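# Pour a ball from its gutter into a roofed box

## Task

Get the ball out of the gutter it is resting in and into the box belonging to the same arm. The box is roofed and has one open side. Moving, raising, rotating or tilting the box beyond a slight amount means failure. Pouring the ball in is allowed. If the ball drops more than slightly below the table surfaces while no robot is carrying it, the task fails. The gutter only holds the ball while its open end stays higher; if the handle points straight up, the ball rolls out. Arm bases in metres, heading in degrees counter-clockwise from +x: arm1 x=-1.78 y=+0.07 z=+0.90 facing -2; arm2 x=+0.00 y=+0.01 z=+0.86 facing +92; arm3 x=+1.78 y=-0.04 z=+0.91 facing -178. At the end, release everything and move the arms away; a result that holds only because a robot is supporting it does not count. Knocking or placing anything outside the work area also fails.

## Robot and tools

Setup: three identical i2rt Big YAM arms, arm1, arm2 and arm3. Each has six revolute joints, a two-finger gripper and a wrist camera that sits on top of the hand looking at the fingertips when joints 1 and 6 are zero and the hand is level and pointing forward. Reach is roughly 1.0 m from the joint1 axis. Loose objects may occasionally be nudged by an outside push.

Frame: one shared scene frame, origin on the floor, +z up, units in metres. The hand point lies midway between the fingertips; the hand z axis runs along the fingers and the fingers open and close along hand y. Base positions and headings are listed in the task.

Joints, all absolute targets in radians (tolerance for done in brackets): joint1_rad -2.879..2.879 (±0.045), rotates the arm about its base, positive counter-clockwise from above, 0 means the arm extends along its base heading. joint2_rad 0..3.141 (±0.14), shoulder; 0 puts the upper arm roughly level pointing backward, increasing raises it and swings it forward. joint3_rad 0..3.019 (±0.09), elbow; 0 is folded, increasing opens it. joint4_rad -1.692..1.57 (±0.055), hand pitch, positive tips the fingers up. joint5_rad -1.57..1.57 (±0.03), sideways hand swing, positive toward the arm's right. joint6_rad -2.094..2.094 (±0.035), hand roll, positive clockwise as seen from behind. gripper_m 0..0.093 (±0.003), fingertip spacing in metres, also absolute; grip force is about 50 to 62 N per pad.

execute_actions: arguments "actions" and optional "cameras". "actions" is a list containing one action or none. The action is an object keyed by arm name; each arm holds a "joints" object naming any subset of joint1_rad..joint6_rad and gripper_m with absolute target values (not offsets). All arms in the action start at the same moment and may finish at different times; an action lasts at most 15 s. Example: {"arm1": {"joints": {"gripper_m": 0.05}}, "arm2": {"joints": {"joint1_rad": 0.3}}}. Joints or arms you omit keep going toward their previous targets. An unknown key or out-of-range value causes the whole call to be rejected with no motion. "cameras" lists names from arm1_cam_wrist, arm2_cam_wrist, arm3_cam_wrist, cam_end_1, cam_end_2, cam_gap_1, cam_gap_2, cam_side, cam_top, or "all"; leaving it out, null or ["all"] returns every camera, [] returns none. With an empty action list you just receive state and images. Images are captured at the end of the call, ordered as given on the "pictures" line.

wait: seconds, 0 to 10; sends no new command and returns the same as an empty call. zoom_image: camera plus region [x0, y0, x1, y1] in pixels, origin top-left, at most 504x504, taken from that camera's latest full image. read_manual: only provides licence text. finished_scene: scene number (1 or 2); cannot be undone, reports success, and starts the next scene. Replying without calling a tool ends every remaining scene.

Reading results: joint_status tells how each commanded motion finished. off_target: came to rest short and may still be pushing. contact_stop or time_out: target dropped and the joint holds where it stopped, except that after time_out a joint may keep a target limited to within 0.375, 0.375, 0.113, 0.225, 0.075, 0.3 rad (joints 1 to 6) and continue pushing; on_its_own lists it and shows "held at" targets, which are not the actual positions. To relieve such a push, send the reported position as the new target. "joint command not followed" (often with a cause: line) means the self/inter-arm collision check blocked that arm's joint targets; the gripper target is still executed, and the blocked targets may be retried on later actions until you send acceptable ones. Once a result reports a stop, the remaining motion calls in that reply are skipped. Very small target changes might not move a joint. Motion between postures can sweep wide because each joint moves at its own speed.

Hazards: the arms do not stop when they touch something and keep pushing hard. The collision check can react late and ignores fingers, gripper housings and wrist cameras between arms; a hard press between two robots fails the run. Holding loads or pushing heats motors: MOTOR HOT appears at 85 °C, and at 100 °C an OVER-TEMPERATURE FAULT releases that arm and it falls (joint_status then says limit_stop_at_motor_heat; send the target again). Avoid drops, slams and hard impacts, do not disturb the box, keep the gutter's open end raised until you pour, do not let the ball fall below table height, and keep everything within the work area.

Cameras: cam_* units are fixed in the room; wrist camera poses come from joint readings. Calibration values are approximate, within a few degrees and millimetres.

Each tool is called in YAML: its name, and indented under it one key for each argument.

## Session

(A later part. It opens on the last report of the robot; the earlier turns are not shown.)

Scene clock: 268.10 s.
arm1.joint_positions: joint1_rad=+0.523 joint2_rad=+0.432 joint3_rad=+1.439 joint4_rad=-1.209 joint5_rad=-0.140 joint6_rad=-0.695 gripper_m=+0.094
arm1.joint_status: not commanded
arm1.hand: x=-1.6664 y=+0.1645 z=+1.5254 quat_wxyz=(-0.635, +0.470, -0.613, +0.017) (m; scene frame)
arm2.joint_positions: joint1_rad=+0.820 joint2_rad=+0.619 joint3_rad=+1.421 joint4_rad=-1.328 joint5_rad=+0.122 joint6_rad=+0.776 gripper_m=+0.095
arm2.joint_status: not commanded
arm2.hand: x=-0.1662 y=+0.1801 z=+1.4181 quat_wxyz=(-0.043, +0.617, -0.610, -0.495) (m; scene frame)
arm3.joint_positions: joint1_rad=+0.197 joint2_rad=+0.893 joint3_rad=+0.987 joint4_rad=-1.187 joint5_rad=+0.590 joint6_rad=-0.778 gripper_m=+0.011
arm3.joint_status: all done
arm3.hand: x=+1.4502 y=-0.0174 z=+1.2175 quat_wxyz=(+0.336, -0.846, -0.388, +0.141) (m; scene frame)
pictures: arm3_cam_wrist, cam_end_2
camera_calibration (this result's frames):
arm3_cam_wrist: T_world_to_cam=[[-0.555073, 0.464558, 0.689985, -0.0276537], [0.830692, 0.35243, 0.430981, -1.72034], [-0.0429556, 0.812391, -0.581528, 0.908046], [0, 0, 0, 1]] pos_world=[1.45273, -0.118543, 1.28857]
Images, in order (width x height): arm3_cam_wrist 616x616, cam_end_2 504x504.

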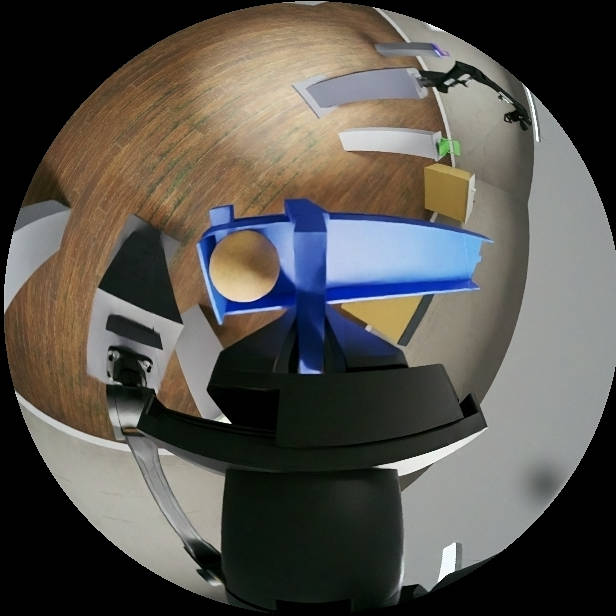

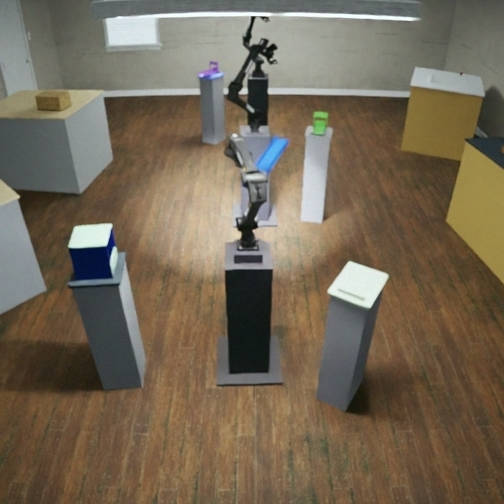

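execute_actions:
  actions:
    - {"arm3": {"joints": {"joint1_rad": 1.65}}}
  cameras: ["arm3_cam_wrist", "cam_end_2", "cam_end_1", "cam_top"]

Scene clock: 273.80 s.
arm1.joint_positions: joint1_rad=+0.523 joint2_rad=+0.432 joint3_rad=+1.439 joint4_rad=-1.209 joint5_rad=-0.140 joint6_rad=-0.695 gripper_m=+0.094
arm1.joint_status: not commanded
arm1.hand: x=-1.6664 y=+0.1645 z=+1.5254 quat_wxyz=(-0.635, +0.470, -0.613, +0.017) (m; scene frame)
arm2.joint_positions: joint1_rad=+0.820 joint2_rad=+0.619 joint3_rad=+1.421 joint4_rad=-1.328 joint5_rad=+0.122 joint6_rad=+0.776 gripper_m=+0.095
arm2.joint_status: not commanded
arm2.hand: x=-0.1662 y=+0.1801 z=+1.4181 quat_wxyz=(-0.043, +0.617, -0.610, -0.495) (m; scene frame)
arm3.joint_positions: joint1_rad=+1.647 joint2_rad=+0.893 joint3_rad=+0.987 joint4_rad=-1.185 joint5_rad=+0.591 joint6_rad=-0.779 gripper_m=+0.011
arm3.joint_status: all done
arm3.hand: x=+1.7194 y=-0.3653 z=+1.2151 quat_wxyz=(+0.158, -0.376, -0.853, +0.326) (m; scene frame)
pictures: arm3_cam_wrist, cam_end_1, cam_end_2, cam_top
camera_calibration (this result's frames):
arm3_cam_wrist: T_world_to_cam=[[-0.529597, -0.499053, 0.68591, -0.10582], [-0.250864, 0.864595, 0.435366, 0.221106], [-0.810305, 0.0584983, -0.583081, 2.24663], [0, 0, 0, 1]] pos_world=[1.81988, -0.375401, 1.28629]
Images, in order (width x height): arm3_cam_wrist 616x616, cam_end_1 504x504, cam_end_2 504x504, cam_top 504x504.

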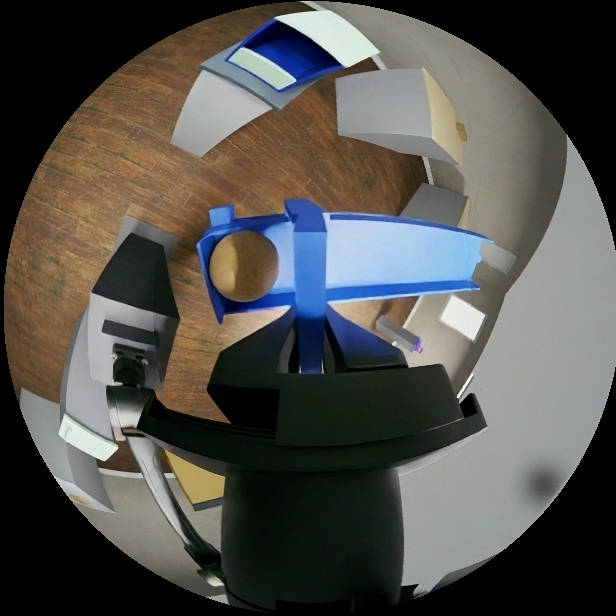

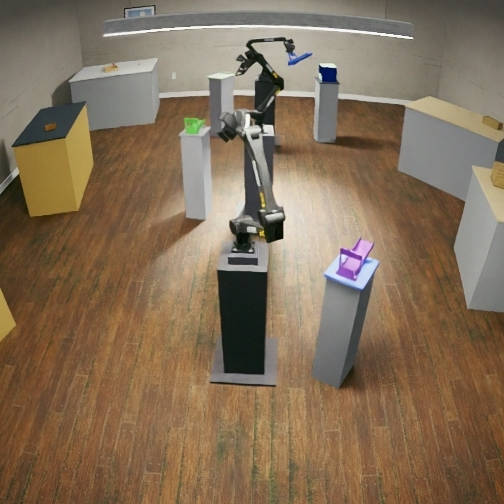

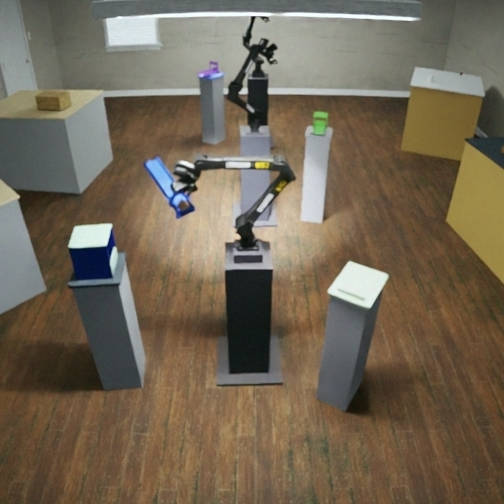

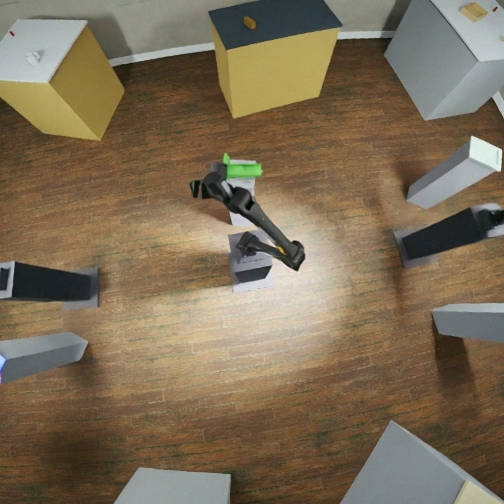

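zoom_image:
  camera: "arm3_cam_wrist"
  region: [190, 0, 400, 120]

Region (190, 0, 400, 120) of arm3_cam_wrist's 616x616 image, scaled by 2.400, with more detail than that image has; it fills the top 288 rows of this view, and the rest is white.

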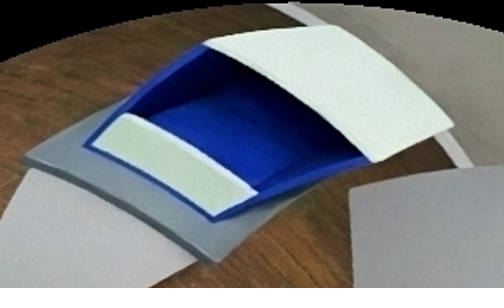

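execute_actions:
  actions:
    - {"arm3": {"joints": {"joint1_rad": 1.69, "joint5_rad": 0.0, "joint6_rad": -1.58}}}
  cameras: ["arm3_cam_wrist", "cam_end_2"]

Scene clock: 295.93 s.
arm1.joint_positions: joint1_rad=+0.523 joint2_rad=+0.432 joint3_rad=+1.439 joint4_rad=-1.209 joint5_rad=-0.140 joint6_rad=-0.695 gripper_m=+0.094
arm1.joint_status: not commanded
arm1.hand: x=-1.6664 y=+0.1645 z=+1.5254 quat_wxyz=(-0.635, +0.470, -0.613, +0.017) (m; scene frame)
arm2.joint_positions: joint1_rad=+0.820 joint2_rad=+0.619 joint3_rad=+1.421 joint4_rad=-1.328 joint5_rad=+0.122 joint6_rad=+0.776 gripper_m=+0.095
arm2.joint_status: not commanded
arm2.hand: x=-0.1662 y=+0.1801 z=+1.4181 quat_wxyz=(-0.043, +0.617, -0.610, -0.495) (m; scene frame)
arm3.joint_positions: joint1_rad=+1.682 joint2_rad=+0.893 joint3_rad=+0.987 joint4_rad=-1.185 joint5_rad=+0.003 joint6_rad=-1.569 gripper_m=+0.012
arm3.joint_status: all done
arm3.hand: x=+1.8268 y=-0.3669 z=+1.1889 quat_wxyz=(-0.015, +0.068, -0.970, +0.234) (m; scene frame)
pictures: arm3_cam_wrist, cam_end_2
camera_calibration (this result's frames):
arm3_cam_wrist: T_world_to_cam=[[0.125552, -0.873736, 0.469917, -1.10927], [-0.849153, 0.150288, 0.506312, 1.00735], [-0.513006, -0.4626, -0.723067, 1.75065], [0, 0, 0, 1]] pos_world=[1.89276, -0.310748, 1.27707]
Images, in order (width x height): arm3_cam_wrist 616x616, cam_end_2 504x504.

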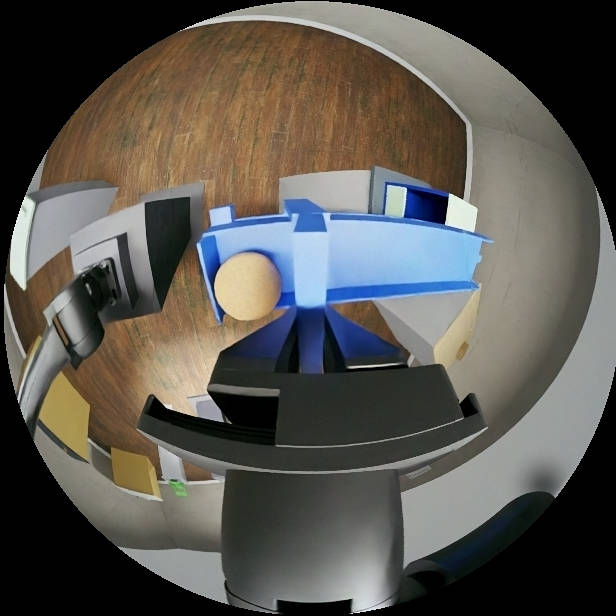

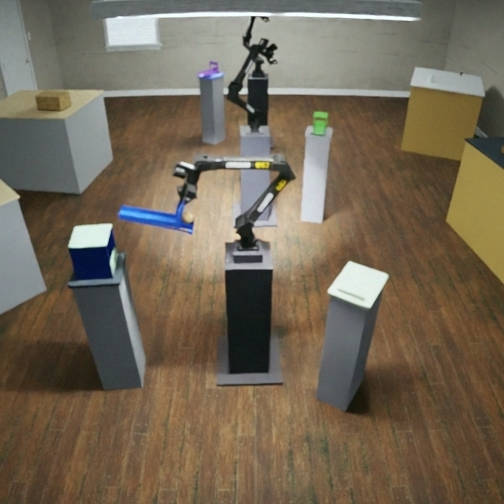

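zoom_image:
  camera: "cam_end_2"
  region: [50, 140, 230, 300]

zoom_image:
  camera: "arm3_cam_wrist"
  region: [350, 150, 510, 300]

Region (50, 140, 230, 300) of cam_end_2's 504x504 image, scaled by 2.800, with more detail than that image has.

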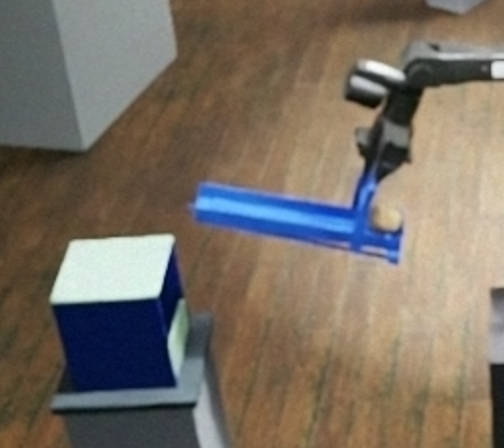

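Region (350, 150, 510, 300) of arm3_cam_wrist's 616x616 image, scaled by 3.150, with more detail than that image has; it fills the top 472 rows of this view, and the rest is white.

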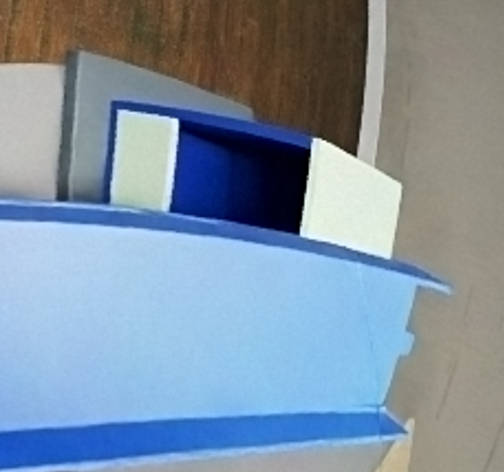

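execute_actions:
  actions:
    - {"arm3": {"joints": {"joint1_rad": 1.695, "joint2_rad": 1.02, "joint3_rad": 0.757, "joint4_rad": -0.97}}}
  cameras: ["arm3_cam_wrist", "cam_end_2"]

Scene clock: 315.57 s.
arm1.joint_positions: joint1_rad=+0.523 joint2_rad=+0.432 joint3_rad=+1.439 joint4_rad=-1.209 joint5_rad=-0.140 joint6_rad=-0.695 gripper_m=+0.094
arm1.joint_status: not commanded
arm1.hand: x=-1.6664 y=+0.1645 z=+1.5254 quat_wxyz=(-0.635, +0.470, -0.613, +0.017) (m; scene frame)
arm2.joint_positions: joint1_rad=+0.820 joint2_rad=+0.619 joint3_rad=+1.421 joint4_rad=-1.328 joint5_rad=+0.122 joint6_rad=+0.776 gripper_m=+0.095
arm2.joint_status: not commanded
arm2.hand: x=-0.1662 y=+0.1801 z=+1.4181 quat_wxyz=(-0.043, +0.617, -0.610, -0.495) (m; scene frame)
arm3.joint_positions: joint1_rad=+1.684 joint2_rad=+1.042 joint3_rad=+0.738 joint4_rad=-0.987 joint5_rad=+0.003 joint6_rad=-1.570 gripper_m=+0.012
arm3.joint_status: all done
arm3.hand: x=+1.8257 y=-0.3568 z=+1.0441 quat_wxyz=(-0.008, +0.071, -0.988, +0.136) (m; scene frame)
pictures: arm3_cam_wrist, cam_end_2
camera_calibration (this result's frames):
arm3_cam_wrist: T_world_to_cam=[[0.139243, -0.948387, 0.284909, -0.89075], [-0.834019, 0.0427988, 0.550074, 0.96655], [-0.533877, -0.314213, -0.785013, 1.80574], [0, 0, 0, 1]] pos_world=[1.8942, -0.318755, 1.13964]
Images, in order (width x height): arm3_cam_wrist 616x616, cam_end_2 504x504.

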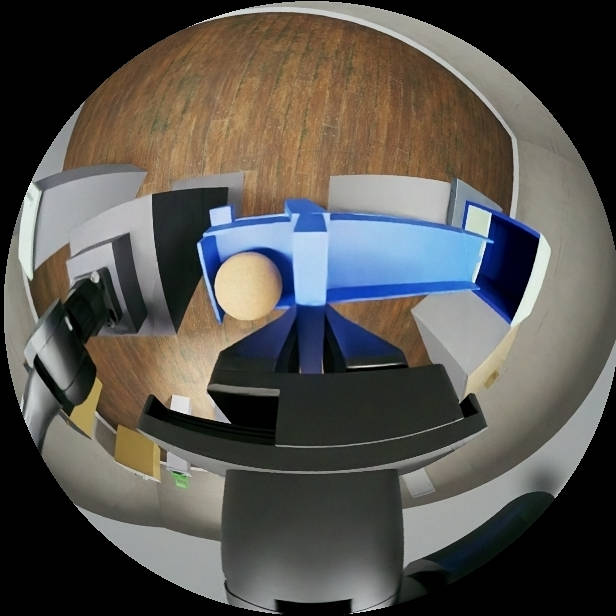

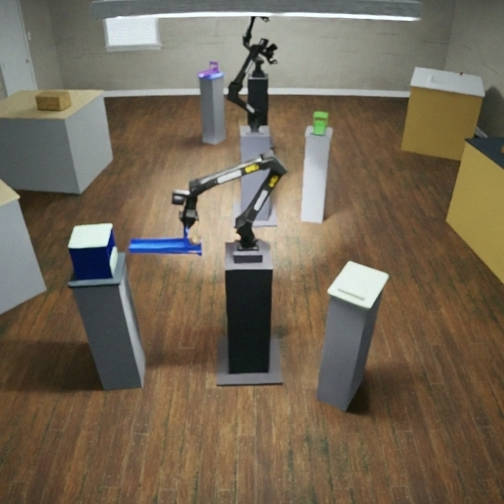

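zoom_image:
  camera: "arm3_cam_wrist"
  region: [410, 170, 570, 340]

zoom_image:
  camera: "cam_end_2"
  region: [50, 170, 230, 300]

Region (410, 170, 570, 340) of arm3_cam_wrist's 616x616 image, scaled by 2.965, with more detail than that image has; it fills the left 474 columns of this view, and the rest is white.

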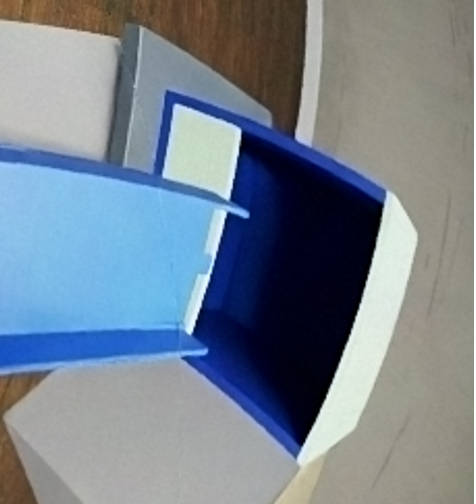

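Region (50, 170, 230, 300) of cam_end_2's 504x504 image, scaled by 2.800, with more detail than that image has.

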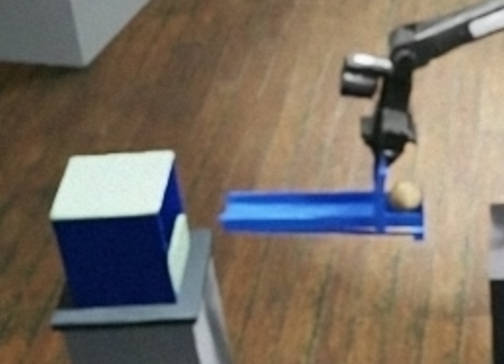

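execute_actions:
  actions:
    - {"arm3": {"joints": {"joint2_rad": 1.195, "joint3_rad": 0.934, "joint4_rad": -0.946}}}
  cameras: ["arm3_cam_wrist", "cam_end_2"]

Scene clock: 342.87 s.
arm1.joint_positions: joint1_rad=+0.523 joint2_rad=+0.432 joint3_rad=+1.439 joint4_rad=-1.209 joint5_rad=-0.140 joint6_rad=-0.695 gripper_m=+0.094
arm1.joint_status: not commanded
arm1.hand: x=-1.6664 y=+0.1645 z=+1.5254 quat_wxyz=(-0.635, +0.470, -0.613, +0.017) (m; scene frame)
arm2.joint_positions: joint1_rad=+0.820 joint2_rad=+0.619 joint3_rad=+1.421 joint4_rad=-1.328 joint5_rad=+0.122 joint6_rad=+0.776 gripper_m=+0.095
arm2.joint_status: not commanded
arm2.hand: x=-0.1662 y=+0.1801 z=+1.4181 quat_wxyz=(-0.043, +0.617, -0.610, -0.495) (m; scene frame)
arm3.joint_positions: joint1_rad=+1.684 joint2_rad=+1.201 joint3_rad=+0.868 joint4_rad=-0.956 joint5_rad=+0.003 joint6_rad=-1.570 gripper_m=+0.012
arm3.joint_status: all done
arm3.hand: x=+1.8337 y=-0.4121 z=+1.0499 quat_wxyz=(-0.008, +0.071, -0.988, +0.137) (m; scene frame)
pictures: arm3_cam_wrist, cam_end_2
camera_calibration (this result's frames):
arm3_cam_wrist: T_world_to_cam=[[0.139153, -0.947739, 0.287102, -0.947864], [-0.8342, 0.0440406, 0.549701, 0.973671], [-0.533617, -0.315993, -0.784475, 1.79542], [0, 0, 0, 1]] pos_world=[1.9022, -0.37387, 1.14536]
Images, in order (width x height): arm3_cam_wrist 616x616, cam_end_2 504x504.

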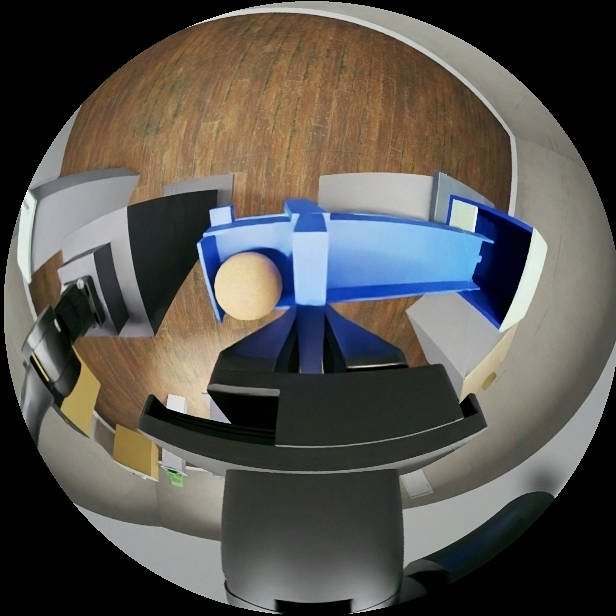

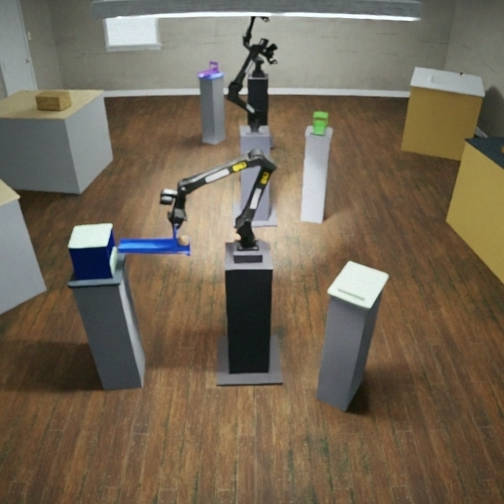

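zoom_image:
  camera: "arm3_cam_wrist"
  region: [400, 170, 570, 340]

zoom_image:
  camera: "cam_end_2"
  region: [55, 200, 205, 300]

Region (400, 170, 570, 340) of arm3_cam_wrist's 616x616 image, scaled by 2.965, with more detail than that image has.

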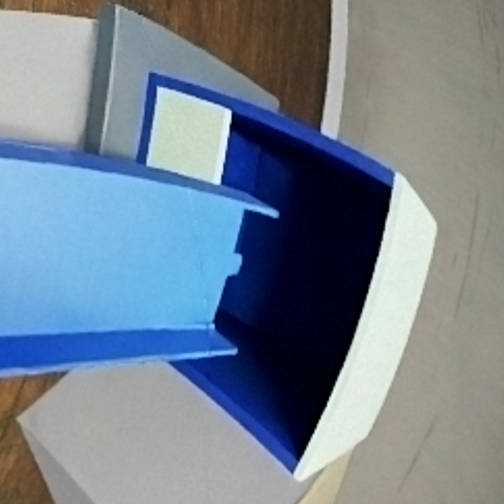

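Region (55, 200, 205, 300) of cam_end_2's 504x504 image, scaled by 3.360, with more detail than that image has.

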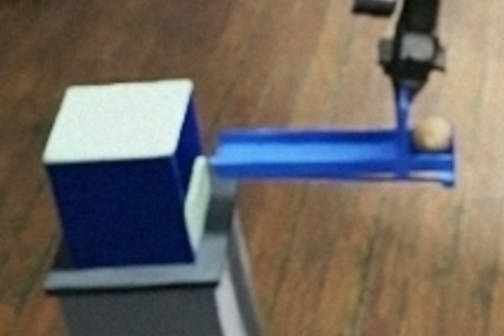

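execute_actions:
  actions:
    - {"arm3": {"joints": {"joint2_rad": 1.335, "joint3_rad": 1.054, "joint4_rad": -0.925}}}
  cameras: ["arm3_cam_wrist", "cam_end_2"]

Scene clock: 360.23 s.
arm1.joint_positions: joint1_rad=+0.523 joint2_rad=+0.432 joint3_rad=+1.439 joint4_rad=-1.209 joint5_rad=-0.140 joint6_rad=-0.695 gripper_m=+0.094
arm1.joint_status: not commanded
arm1.hand: x=-1.6664 y=+0.1645 z=+1.5254 quat_wxyz=(-0.635, +0.470, -0.613, +0.017) (m; scene frame)
arm2.joint_positions: joint1_rad=+0.820 joint2_rad=+0.619 joint3_rad=+1.421 joint4_rad=-1.328 joint5_rad=+0.122 joint6_rad=+0.776 gripper_m=+0.095
arm2.joint_status: not commanded
arm2.hand: x=-0.1662 y=+0.1801 z=+1.4181 quat_wxyz=(-0.043, +0.617, -0.610, -0.495) (m; scene frame)
arm3.joint_positions: joint1_rad=+1.684 joint2_rad=+1.337 joint3_rad=+0.992 joint4_rad=-0.933 joint5_rad=+0.003 joint6_rad=-1.571 gripper_m=+0.012
arm3.joint_status: all done
arm3.hand: x=+1.8413 y=-0.4646 z=+1.0527 quat_wxyz=(-0.008, +0.071, -0.987, +0.143) (m; scene frame)
pictures: arm3_cam_wrist, cam_end_2
camera_calibration (this result's frames):
arm3_cam_wrist: T_world_to_cam=[[0.139087, -0.94448, 0.297679, -1.00891], [-0.835031, 0.0497326, 0.54795, 0.986815], [-0.532332, -0.324784, -0.781753, 1.77578], [0, 0, 0, 1]] pos_world=[1.90965, -0.425232, 1.14783]
Images, in order (width x height): arm3_cam_wrist 616x616, cam_end_2 504x504.

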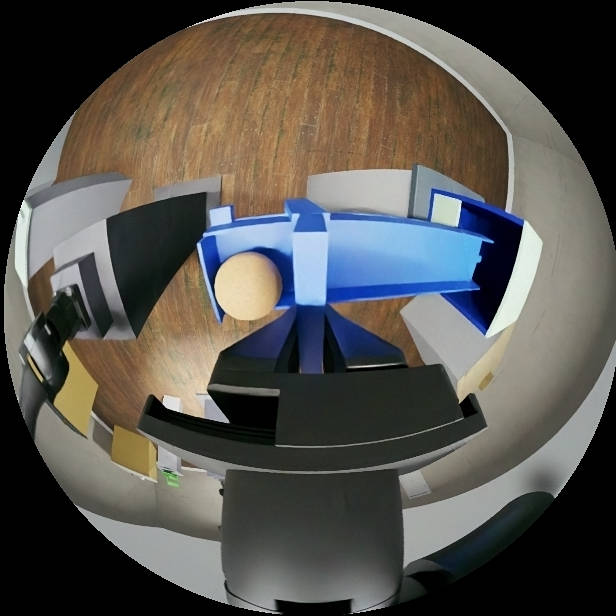

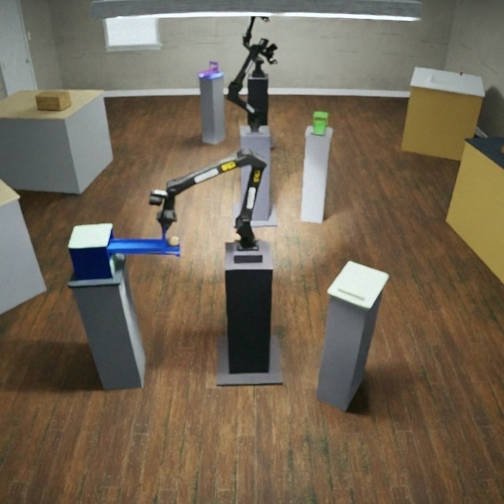

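zoom_image:
  camera: "cam_end_2"
  region: [55, 200, 205, 300]

zoom_image:
  camera: "arm3_cam_wrist"
  region: [390, 165, 570, 345]

Region (55, 200, 205, 300) of cam_end_2's 504x504 image, scaled by 3.360, with more detail than that image has.

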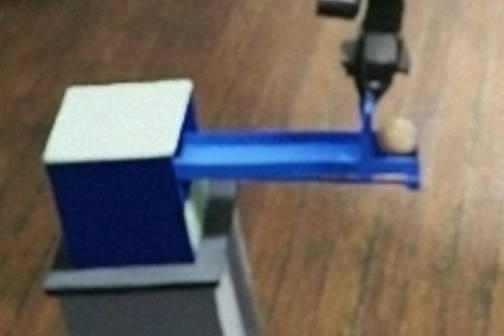

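Region (390, 165, 570, 345) of arm3_cam_wrist's 616x616 image, scaled by 2.800, with more detail than that image has.

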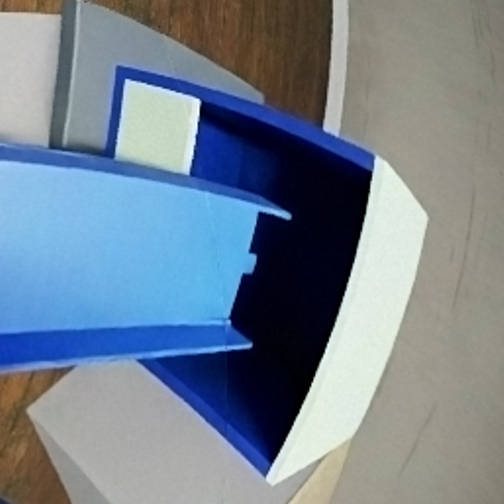

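execute_actions:
  actions:
    - {"arm3": {"joints": {"joint2_rad": 1.475, "joint3_rad": 1.194, "joint4_rad": -1.0}}}
  cameras: ["arm3_cam_wrist", "cam_end_2"]

Scene clock: 391.30 s.
arm1.joint_positions: joint1_rad=+0.523 joint2_rad=+0.432 joint3_rad=+1.439 joint4_rad=-1.209 joint5_rad=-0.140 joint6_rad=-0.695 gripper_m=+0.094
arm1.joint_status: not commanded
arm1.hand: x=-1.6664 y=+0.1645 z=+1.5254 quat_wxyz=(-0.635, +0.470, -0.613, +0.017) (m; scene frame)
arm2.joint_positions: joint1_rad=+0.820 joint2_rad=+0.619 joint3_rad=+1.421 joint4_rad=-1.328 joint5_rad=+0.122 joint6_rad=+0.776 gripper_m=+0.095
arm2.joint_status: not commanded
arm2.hand: x=-0.1662 y=+0.1801 z=+1.4181 quat_wxyz=(-0.043, +0.617, -0.610, -0.495) (m; scene frame)
arm3.joint_positions: joint1_rad=+1.684 joint2_rad=+1.478 joint3_rad=+1.127 joint4_rad=-0.997 joint5_rad=+0.003 joint6_rad=-1.571 gripper_m=+0.012
arm3.joint_status: all done
arm3.hand: x=+1.8466 y=-0.5008 z=+1.0448 quat_wxyz=(-0.005, +0.072, -0.992, +0.108) (m; scene frame)
pictures: arm3_cam_wrist, cam_end_2
camera_calibration (this result's frames):
arm3_cam_wrist: T_world_to_cam=[[0.141636, -0.963008, 0.22925, -0.983983], [-0.829392, 0.0109841, 0.55856, 0.956416], [-0.540415, -0.26925, -0.797155, 1.81945], [0, 0, 0, 1]] pos_world=[1.91587, -0.468202, 1.14174]
Images, in order (width x height): arm3_cam_wrist 616x616, cam_end_2 504x504.

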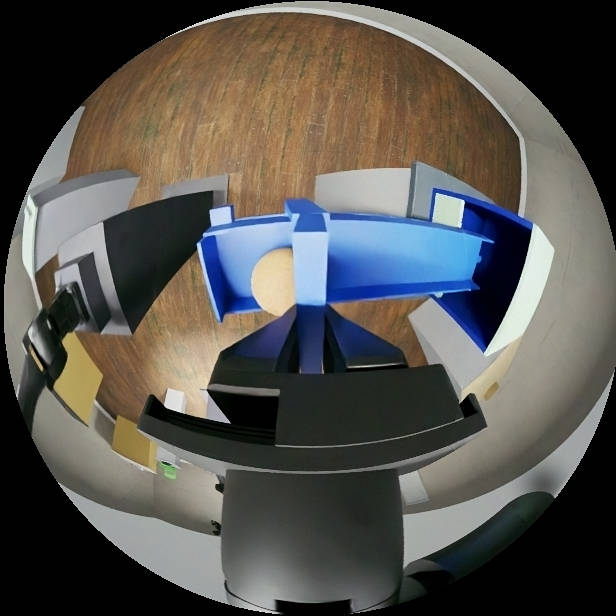

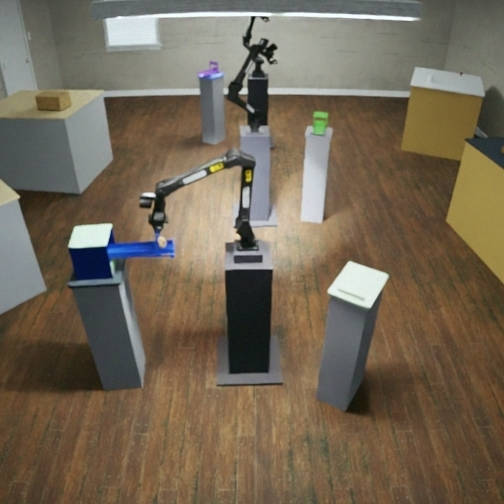

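execute_actions:
  actions:
    - {"arm3": {"joints": {"joint3_rad": 1.274, "joint4_rad": -1.14}}}
  cameras: ["arm3_cam_wrist", "cam_end_2"]

Scene clock: 396.13 s.
arm1.joint_positions: joint1_rad=+0.523 joint2_rad=+0.432 joint3_rad=+1.439 joint4_rad=-1.209 joint5_rad=-0.140 joint6_rad=-0.695 gripper_m=+0.094
arm1.joint_status: not commanded
arm1.hand: x=-1.6664 y=+0.1645 z=+1.5254 quat_wxyz=(-0.635, +0.470, -0.613, +0.017) (m; scene frame)
arm2.joint_positions: joint1_rad=+0.820 joint2_rad=+0.619 joint3_rad=+1.421 joint4_rad=-1.328 joint5_rad=+0.122 joint6_rad=+0.776 gripper_m=+0.095
arm2.joint_status: not commanded
arm2.hand: x=-0.1662 y=+0.1801 z=+1.4181 quat_wxyz=(-0.043, +0.617, -0.610, -0.495) (m; scene frame)
arm3.joint_positions: joint1_rad=+1.684 joint2_rad=+1.478 joint3_rad=+1.211 joint4_rad=-1.135 joint5_rad=+0.003 joint6_rad=-1.571 gripper_m=+0.012
arm3.joint_status: all done
arm3.hand: x=+1.8462 y=-0.4979 z=+1.0729 quat_wxyz=(-0.004, +0.072, -0.994, +0.081) (m; scene frame)
pictures: arm3_cam_wrist, cam_end_2
camera_calibration (this result's frames):
arm3_cam_wrist: T_world_to_cam=[[0.14309, -0.97376, 0.176964, -0.939547], [-0.825087, -0.0186194, 0.564699, 0.911089], [-0.546587, -0.226813, -0.806101, 1.88459], [0, 0, 0, 1]] pos_world=[1.91626, -0.47048, 1.17094]
Images, in order (width x height): arm3_cam_wrist 616x616, cam_end_2 504x504.

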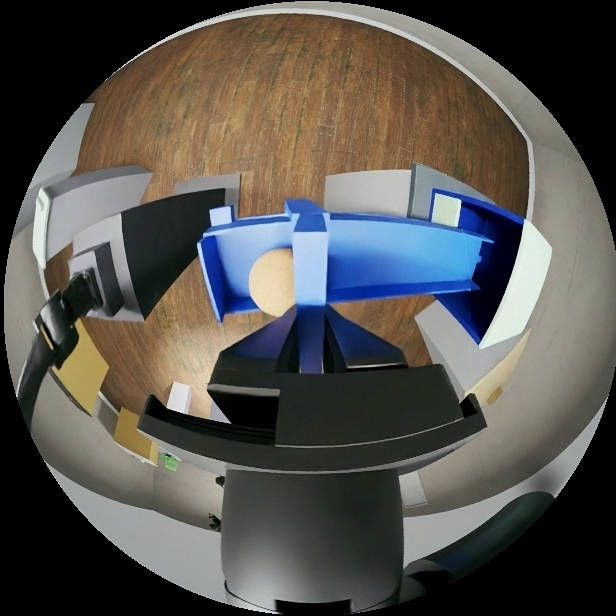

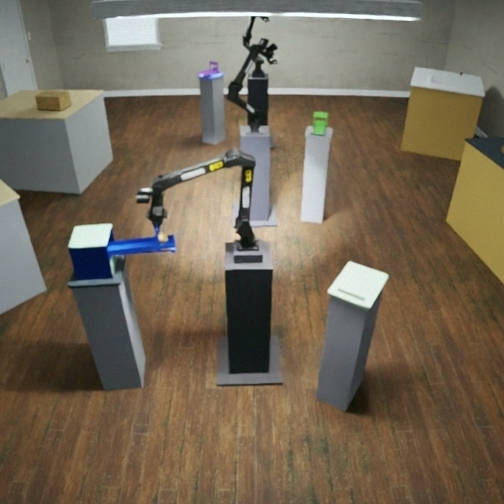

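execute_actions:
  actions:
    - {"arm3": {"joints": {"joint2_rad": 1.535, "joint3_rad": 1.414, "joint4_rad": -1.31}}}
  cameras: ["arm3_cam_wrist", "cam_end_2"]

Scene clock: 402.10 s.
arm1.joint_positions: joint1_rad=+0.523 joint2_rad=+0.432 joint3_rad=+1.439 joint4_rad=-1.209 joint5_rad=-0.140 joint6_rad=-0.695 gripper_m=+0.094
arm1.joint_status: not commanded
arm1.hand: x=-1.6664 y=+0.1645 z=+1.5254 quat_wxyz=(-0.635, +0.470, -0.613, +0.017) (m; scene frame)
arm2.joint_positions: joint1_rad=+0.820 joint2_rad=+0.619 joint3_rad=+1.421 joint4_rad=-1.328 joint5_rad=+0.122 joint6_rad=+0.776 gripper_m=+0.095
arm2.joint_status: not commanded
arm2.hand: x=-0.1662 y=+0.1801 z=+1.4181 quat_wxyz=(-0.043, +0.617, -0.610, -0.495) (m; scene frame)
arm3.joint_positions: joint1_rad=+1.684 joint2_rad=+1.534 joint3_rad=+1.350 joint4_rad=-1.304 joint5_rad=+0.003 joint6_rad=-1.571 gripper_m=+0.012
arm3.joint_status: all done
arm3.hand: x=+1.8474 y=-0.5056 z=+1.0989 quat_wxyz=(-0.001, +0.072, -0.997, +0.039) (m; scene frame)
pictures: arm3_cam_wrist, cam_end_2
camera_calibration (this result's frames):
arm3_cam_wrist: T_world_to_cam=[[0.144576, -0.985178, 0.0923186, -0.867269], [-0.818126, -0.0665374, 0.571177, 0.853013], [-0.556568, -0.158107, -0.815619, 1.96809], [0, 0, 0, 1]] pos_world=[1.91863, -0.486489, 1.19805]
Images, in order (width x height): arm3_cam_wrist 616x616, cam_end_2 504x504.

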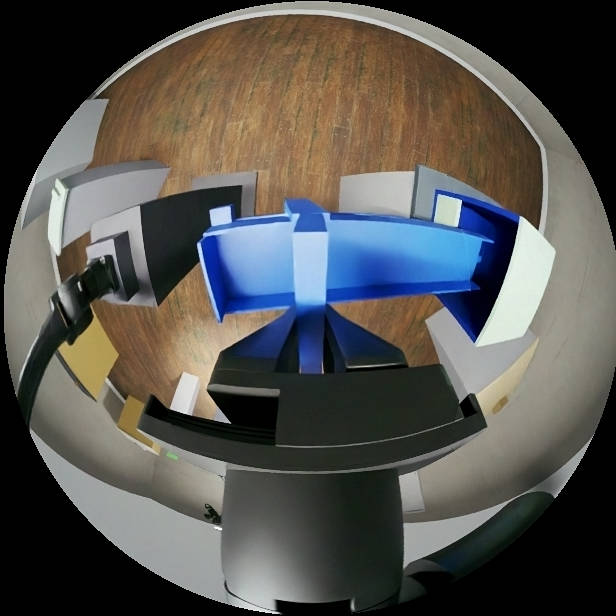

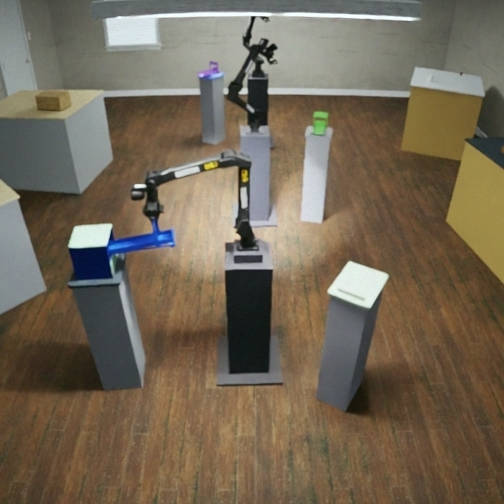

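execute_actions:
  actions:
    - {"arm3": {"joints": {"joint2_rad": 1.2, "joint3_rad": 1.05}}}
  cameras: ["arm3_cam_wrist", "cam_end_2", "cam_end_1"]

Scene clock: 407.73 s.
arm1.joint_positions: joint1_rad=+0.523 joint2_rad=+0.432 joint3_rad=+1.439 joint4_rad=-1.209 joint5_rad=-0.140 joint6_rad=-0.695 gripper_m=+0.094
arm1.joint_status: not commanded
arm1.hand: x=-1.6664 y=+0.1645 z=+1.5254 quat_wxyz=(-0.635, +0.470, -0.613, +0.017) (m; scene frame)
arm2.joint_positions: joint1_rad=+0.820 joint2_rad=+0.619 joint3_rad=+1.421 joint4_rad=-1.328 joint5_rad=+0.122 joint6_rad=+0.776 gripper_m=+0.095
arm2.joint_status: not commanded
arm2.hand: x=-0.1662 y=+0.1801 z=+1.4181 quat_wxyz=(-0.043, +0.617, -0.610, -0.495) (m; scene frame)
arm3.joint_positions: joint1_rad=+1.684 joint2_rad=+1.199 joint3_rad=+1.051 joint4_rad=-1.311 joint5_rad=+0.003 joint6_rad=-1.571 gripper_m=+0.012
arm3.joint_status: all done
arm3.hand: x=+1.8303 y=-0.3880 z=+1.1106 quat_wxyz=(-0.002, +0.072, -0.996, +0.053) (m; scene frame)
pictures: arm3_cam_wrist, cam_end_1, cam_end_2
camera_calibration (this result's frames):
arm3_cam_wrist: T_world_to_cam=[[0.144183, -0.982061, 0.121523, -0.780531], [-0.820526, -0.0500057, 0.569417, 0.85301], [-0.553126, -0.181813, -0.813017, 1.96832], [0, 0, 0, 1]] pos_world=[1.90119, -0.366008, 1.20941]
Images, in order (width x height): arm3_cam_wrist 616x616, cam_end_1 504x504, cam_end_2 504x504.

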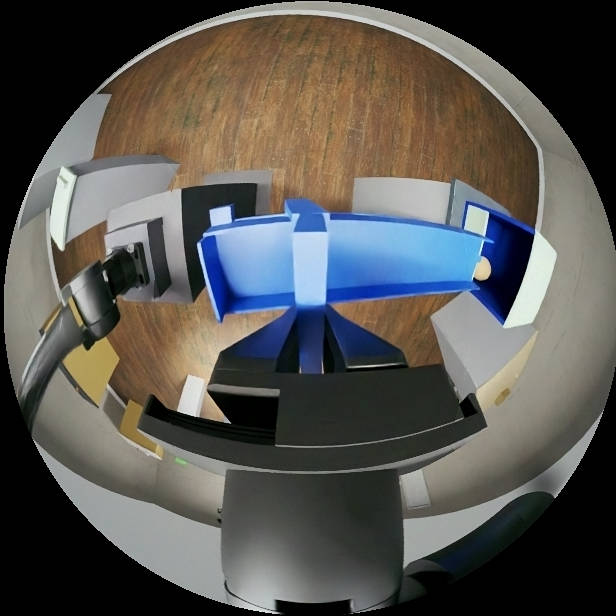

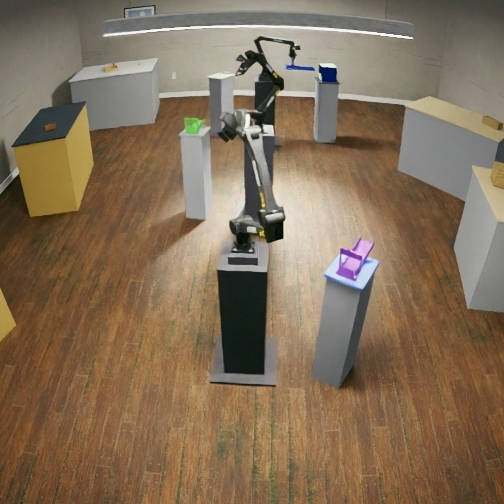

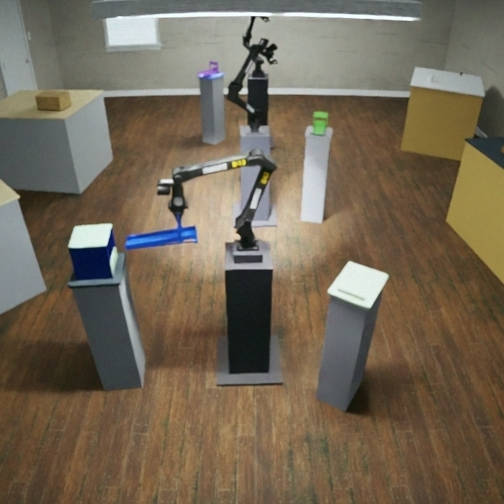

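execute_actions:
  actions:
    - {"arm3": {"joints": {"joint1_rad": 0.9, "joint5_rad": 0.21, "joint6_rad": -0.6}}}
  cameras: ["cam_end_2"]

execute_actions:
  actions:
    - {"arm3": {"joints": {"joint1_rad": -1.89, "joint2_rad": 2.04, "joint3_rad": 1.99, "joint4_rad": -1.465, "joint5_rad": 0.21, "joint6_rad": 0.285}}}
  cameras: ["arm3_cam_wrist", "cam_end_2"]

Scene clock: 421.43 s.
arm1.joint_positions: joint1_rad=+0.523 joint2_rad=+0.432 joint3_rad=+1.439 joint4_rad=-1.209 joint5_rad=-0.140 joint6_rad=-0.695 gripper_m=+0.094
arm1.joint_status: not commanded
arm1.hand: x=-1.6664 y=+0.1645 z=+1.5254 quat_wxyz=(-0.635, +0.470, -0.613, +0.017) (m; scene frame)
arm2.joint_positions: joint1_rad=+0.820 joint2_rad=+0.619 joint3_rad=+1.421 joint4_rad=-1.328 joint5_rad=+0.122 joint6_rad=+0.776 gripper_m=+0.095
arm2.joint_status: not commanded
arm2.hand: x=-0.1662 y=+0.1801 z=+1.4181 quat_wxyz=(-0.043, +0.617, -0.610, -0.495) (m; scene frame)
arm3.joint_positions: joint1_rad=+0.901 joint2_rad=+1.199 joint3_rad=+1.051 joint4_rad=-1.311 joint5_rad=+0.208 joint6_rad=-0.611 gripper_m=+0.012
arm3.joint_status: all done
arm3.hand: x=+1.5415 y=-0.3001 z=+1.1156 quat_wxyz=(+0.097, -0.716, -0.688, +0.071) (m; scene frame)
pictures: cam_end_2
Images, in order (width x height): cam_end_2 504x504.

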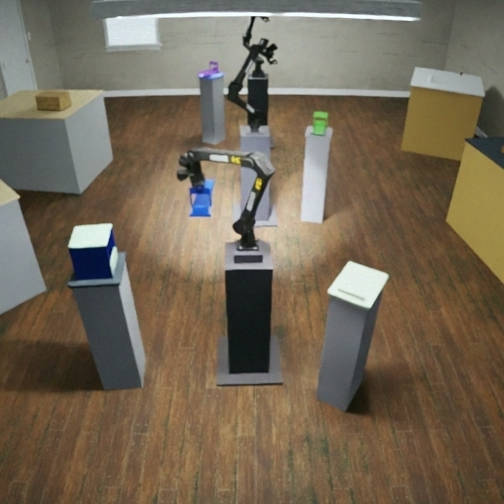

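Scene clock: 424.17 s.
arm1.joint_positions: joint1_rad=+0.523 joint2_rad=+0.432 joint3_rad=+1.439 joint4_rad=-1.209 joint5_rad=-0.140 joint6_rad=-0.695 gripper_m=+0.094
arm1.joint_status: not commanded
arm1.hand: x=-1.6664 y=+0.1645 z=+1.5254 quat_wxyz=(-0.635, +0.470, -0.613, +0.017) (m; scene frame)
arm2.joint_positions: joint1_rad=+0.820 joint2_rad=+0.619 joint3_rad=+1.421 joint4_rad=-1.328 joint5_rad=+0.122 joint6_rad=+0.776 gripper_m=+0.095
arm2.joint_status: not commanded
arm2.hand: x=-0.1662 y=+0.1801 z=+1.4181 quat_wxyz=(-0.043, +0.617, -0.610, -0.495) (m; scene frame)
arm3.joint_positions: joint1_rad=-1.890 joint2_rad=+2.071 joint3_rad=+1.941 joint4_rad=-1.457 joint5_rad=+0.208 joint6_rad=+0.277 gripper_m=+0.012
arm3.joint_status: all done
arm3.hand: x=+1.9962 y=+0.5632 z=+1.0466 quat_wxyz=(+0.068, -0.480, +0.871, -0.076) (m; scene frame)
pictures: arm3_cam_wrist, cam_end_2
camera_calibration (this result's frames):
arm3_cam_wrist: T_world_to_cam=[[0.823986, -0.525072, 0.212945, -1.57261], [-0.550599, -0.653294, 0.519662, 0.926135], [-0.133744, -0.545441, -0.827409, 1.56369], [0, 0, 0, 1]] pos_world=[2.01487, 0.632206, 1.14741]
Images, in order (width x height): arm3_cam_wrist 616x616, cam_end_2 504x504.

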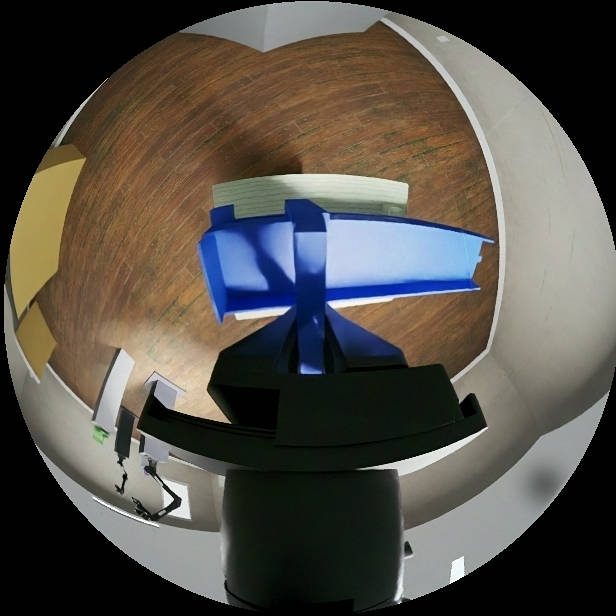

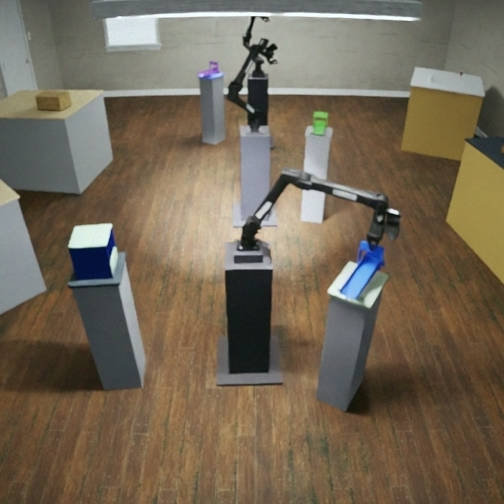

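execute_actions:
  actions:
    - {"arm3": {"joints": {"joint3_rad": 1.783, "joint4_rad": -1.297}}}
  cameras: ["arm3_cam_wrist", "cam_end_2"]

Scene clock: 432.47 s.
arm1.joint_positions: joint1_rad=+0.523 joint2_rad=+0.432 joint3_rad=+1.439 joint4_rad=-1.209 joint5_rad=-0.140 joint6_rad=-0.695 gripper_m=+0.094
arm1.joint_status: not commanded
arm1.hand: x=-1.6664 y=+0.1645 z=+1.5254 quat_wxyz=(-0.635, +0.470, -0.613, +0.017) (m; scene frame)
arm2.joint_positions: joint1_rad=+0.820 joint2_rad=+0.619 joint3_rad=+1.421 joint4_rad=-1.328 joint5_rad=+0.122 joint6_rad=+0.776 gripper_m=+0.095
arm2.joint_status: not commanded
arm2.hand: x=-0.1662 y=+0.1801 z=+1.4181 quat_wxyz=(-0.043, +0.617, -0.610, -0.495) (m; scene frame)
arm3.joint_positions: joint1_rad=-1.890 joint2_rad=+2.062 joint3_rad=+1.776 joint4_rad=-1.305 joint5_rad=+0.208 joint6_rad=+0.277 gripper_m=+0.012
arm3.joint_status: all done
arm3.hand: x=+1.9914 y=+0.5483 z=+0.9906 quat_wxyz=(+0.066, -0.480, +0.871, -0.077) (m; scene frame)
pictures: arm3_cam_wrist, cam_end_2
camera_calibration (this result's frames):
arm3_cam_wrist: T_world_to_cam=[[0.8241, -0.524629, 0.213597, -1.56573], [-0.550093, -0.651283, 0.522712, 0.937731], [-0.135118, -0.548266, -0.825317, 1.5108], [0, 0, 0, 1]] pos_world=[2.01029, 0.61762, 1.09116]
Images, in order (width x height): arm3_cam_wrist 616x616, cam_end_2 504x504.

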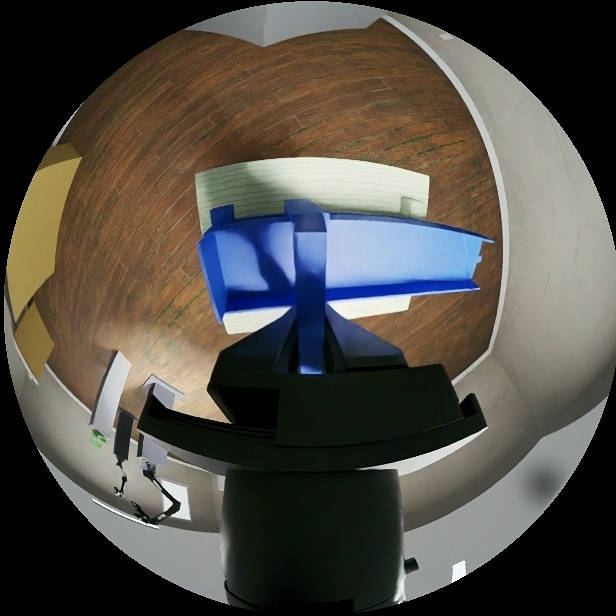

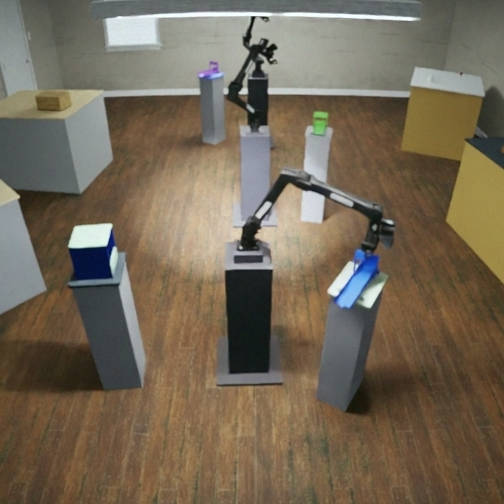

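execute_actions:
  actions:
    - {"arm3": {"joints": {"joint3_rad": 1.764}}}
  cameras: ["arm3_cam_wrist"]

Scene clock: 438.27 s.
arm1.joint_positions: joint1_rad=+0.523 joint2_rad=+0.432 joint3_rad=+1.439 joint4_rad=-1.209 joint5_rad=-0.140 joint6_rad=-0.695 gripper_m=+0.094
arm1.joint_status: not commanded
arm1.hand: x=-1.6664 y=+0.1645 z=+1.5254 quat_wxyz=(-0.635, +0.470, -0.613, +0.017) (m; scene frame)
arm2.joint_positions: joint1_rad=+0.820 joint2_rad=+0.619 joint3_rad=+1.421 joint4_rad=-1.328 joint5_rad=+0.122 joint6_rad=+0.776 gripper_m=+0.095
arm2.joint_status: not commanded
arm2.hand: x=-0.1662 y=+0.1801 z=+1.4181 quat_wxyz=(-0.043, +0.617, -0.610, -0.495) (m; scene frame)
arm3.joint_positions: joint1_rad=-1.890 joint2_rad=+2.062 joint3_rad=+1.768 joint4_rad=-1.304 joint5_rad=+0.208 joint6_rad=+0.277 gripper_m=+0.012
arm3.joint_status: all done
arm3.hand: x=+1.9906 y=+0.5457 z=+0.9876 quat_wxyz=(+0.063, -0.480, +0.871, -0.080) (m; scene frame)
pictures: arm3_cam_wrist
camera_calibration (this result's frames):
arm3_cam_wrist: T_world_to_cam=[[0.824583, -0.523031, 0.215642, -1.56966], [-0.548932, -0.647456, 0.528654, 0.926903], [-0.136884, -0.554292, -0.820989, 1.50927], [0, 0, 0, 1]] pos_world=[2.00971, 0.615722, 1.08757]
Images, in order (width x height): arm3_cam_wrist 616x616.

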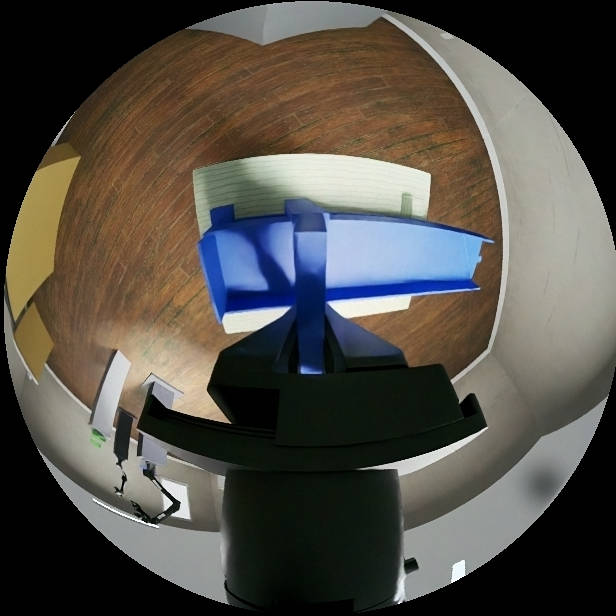

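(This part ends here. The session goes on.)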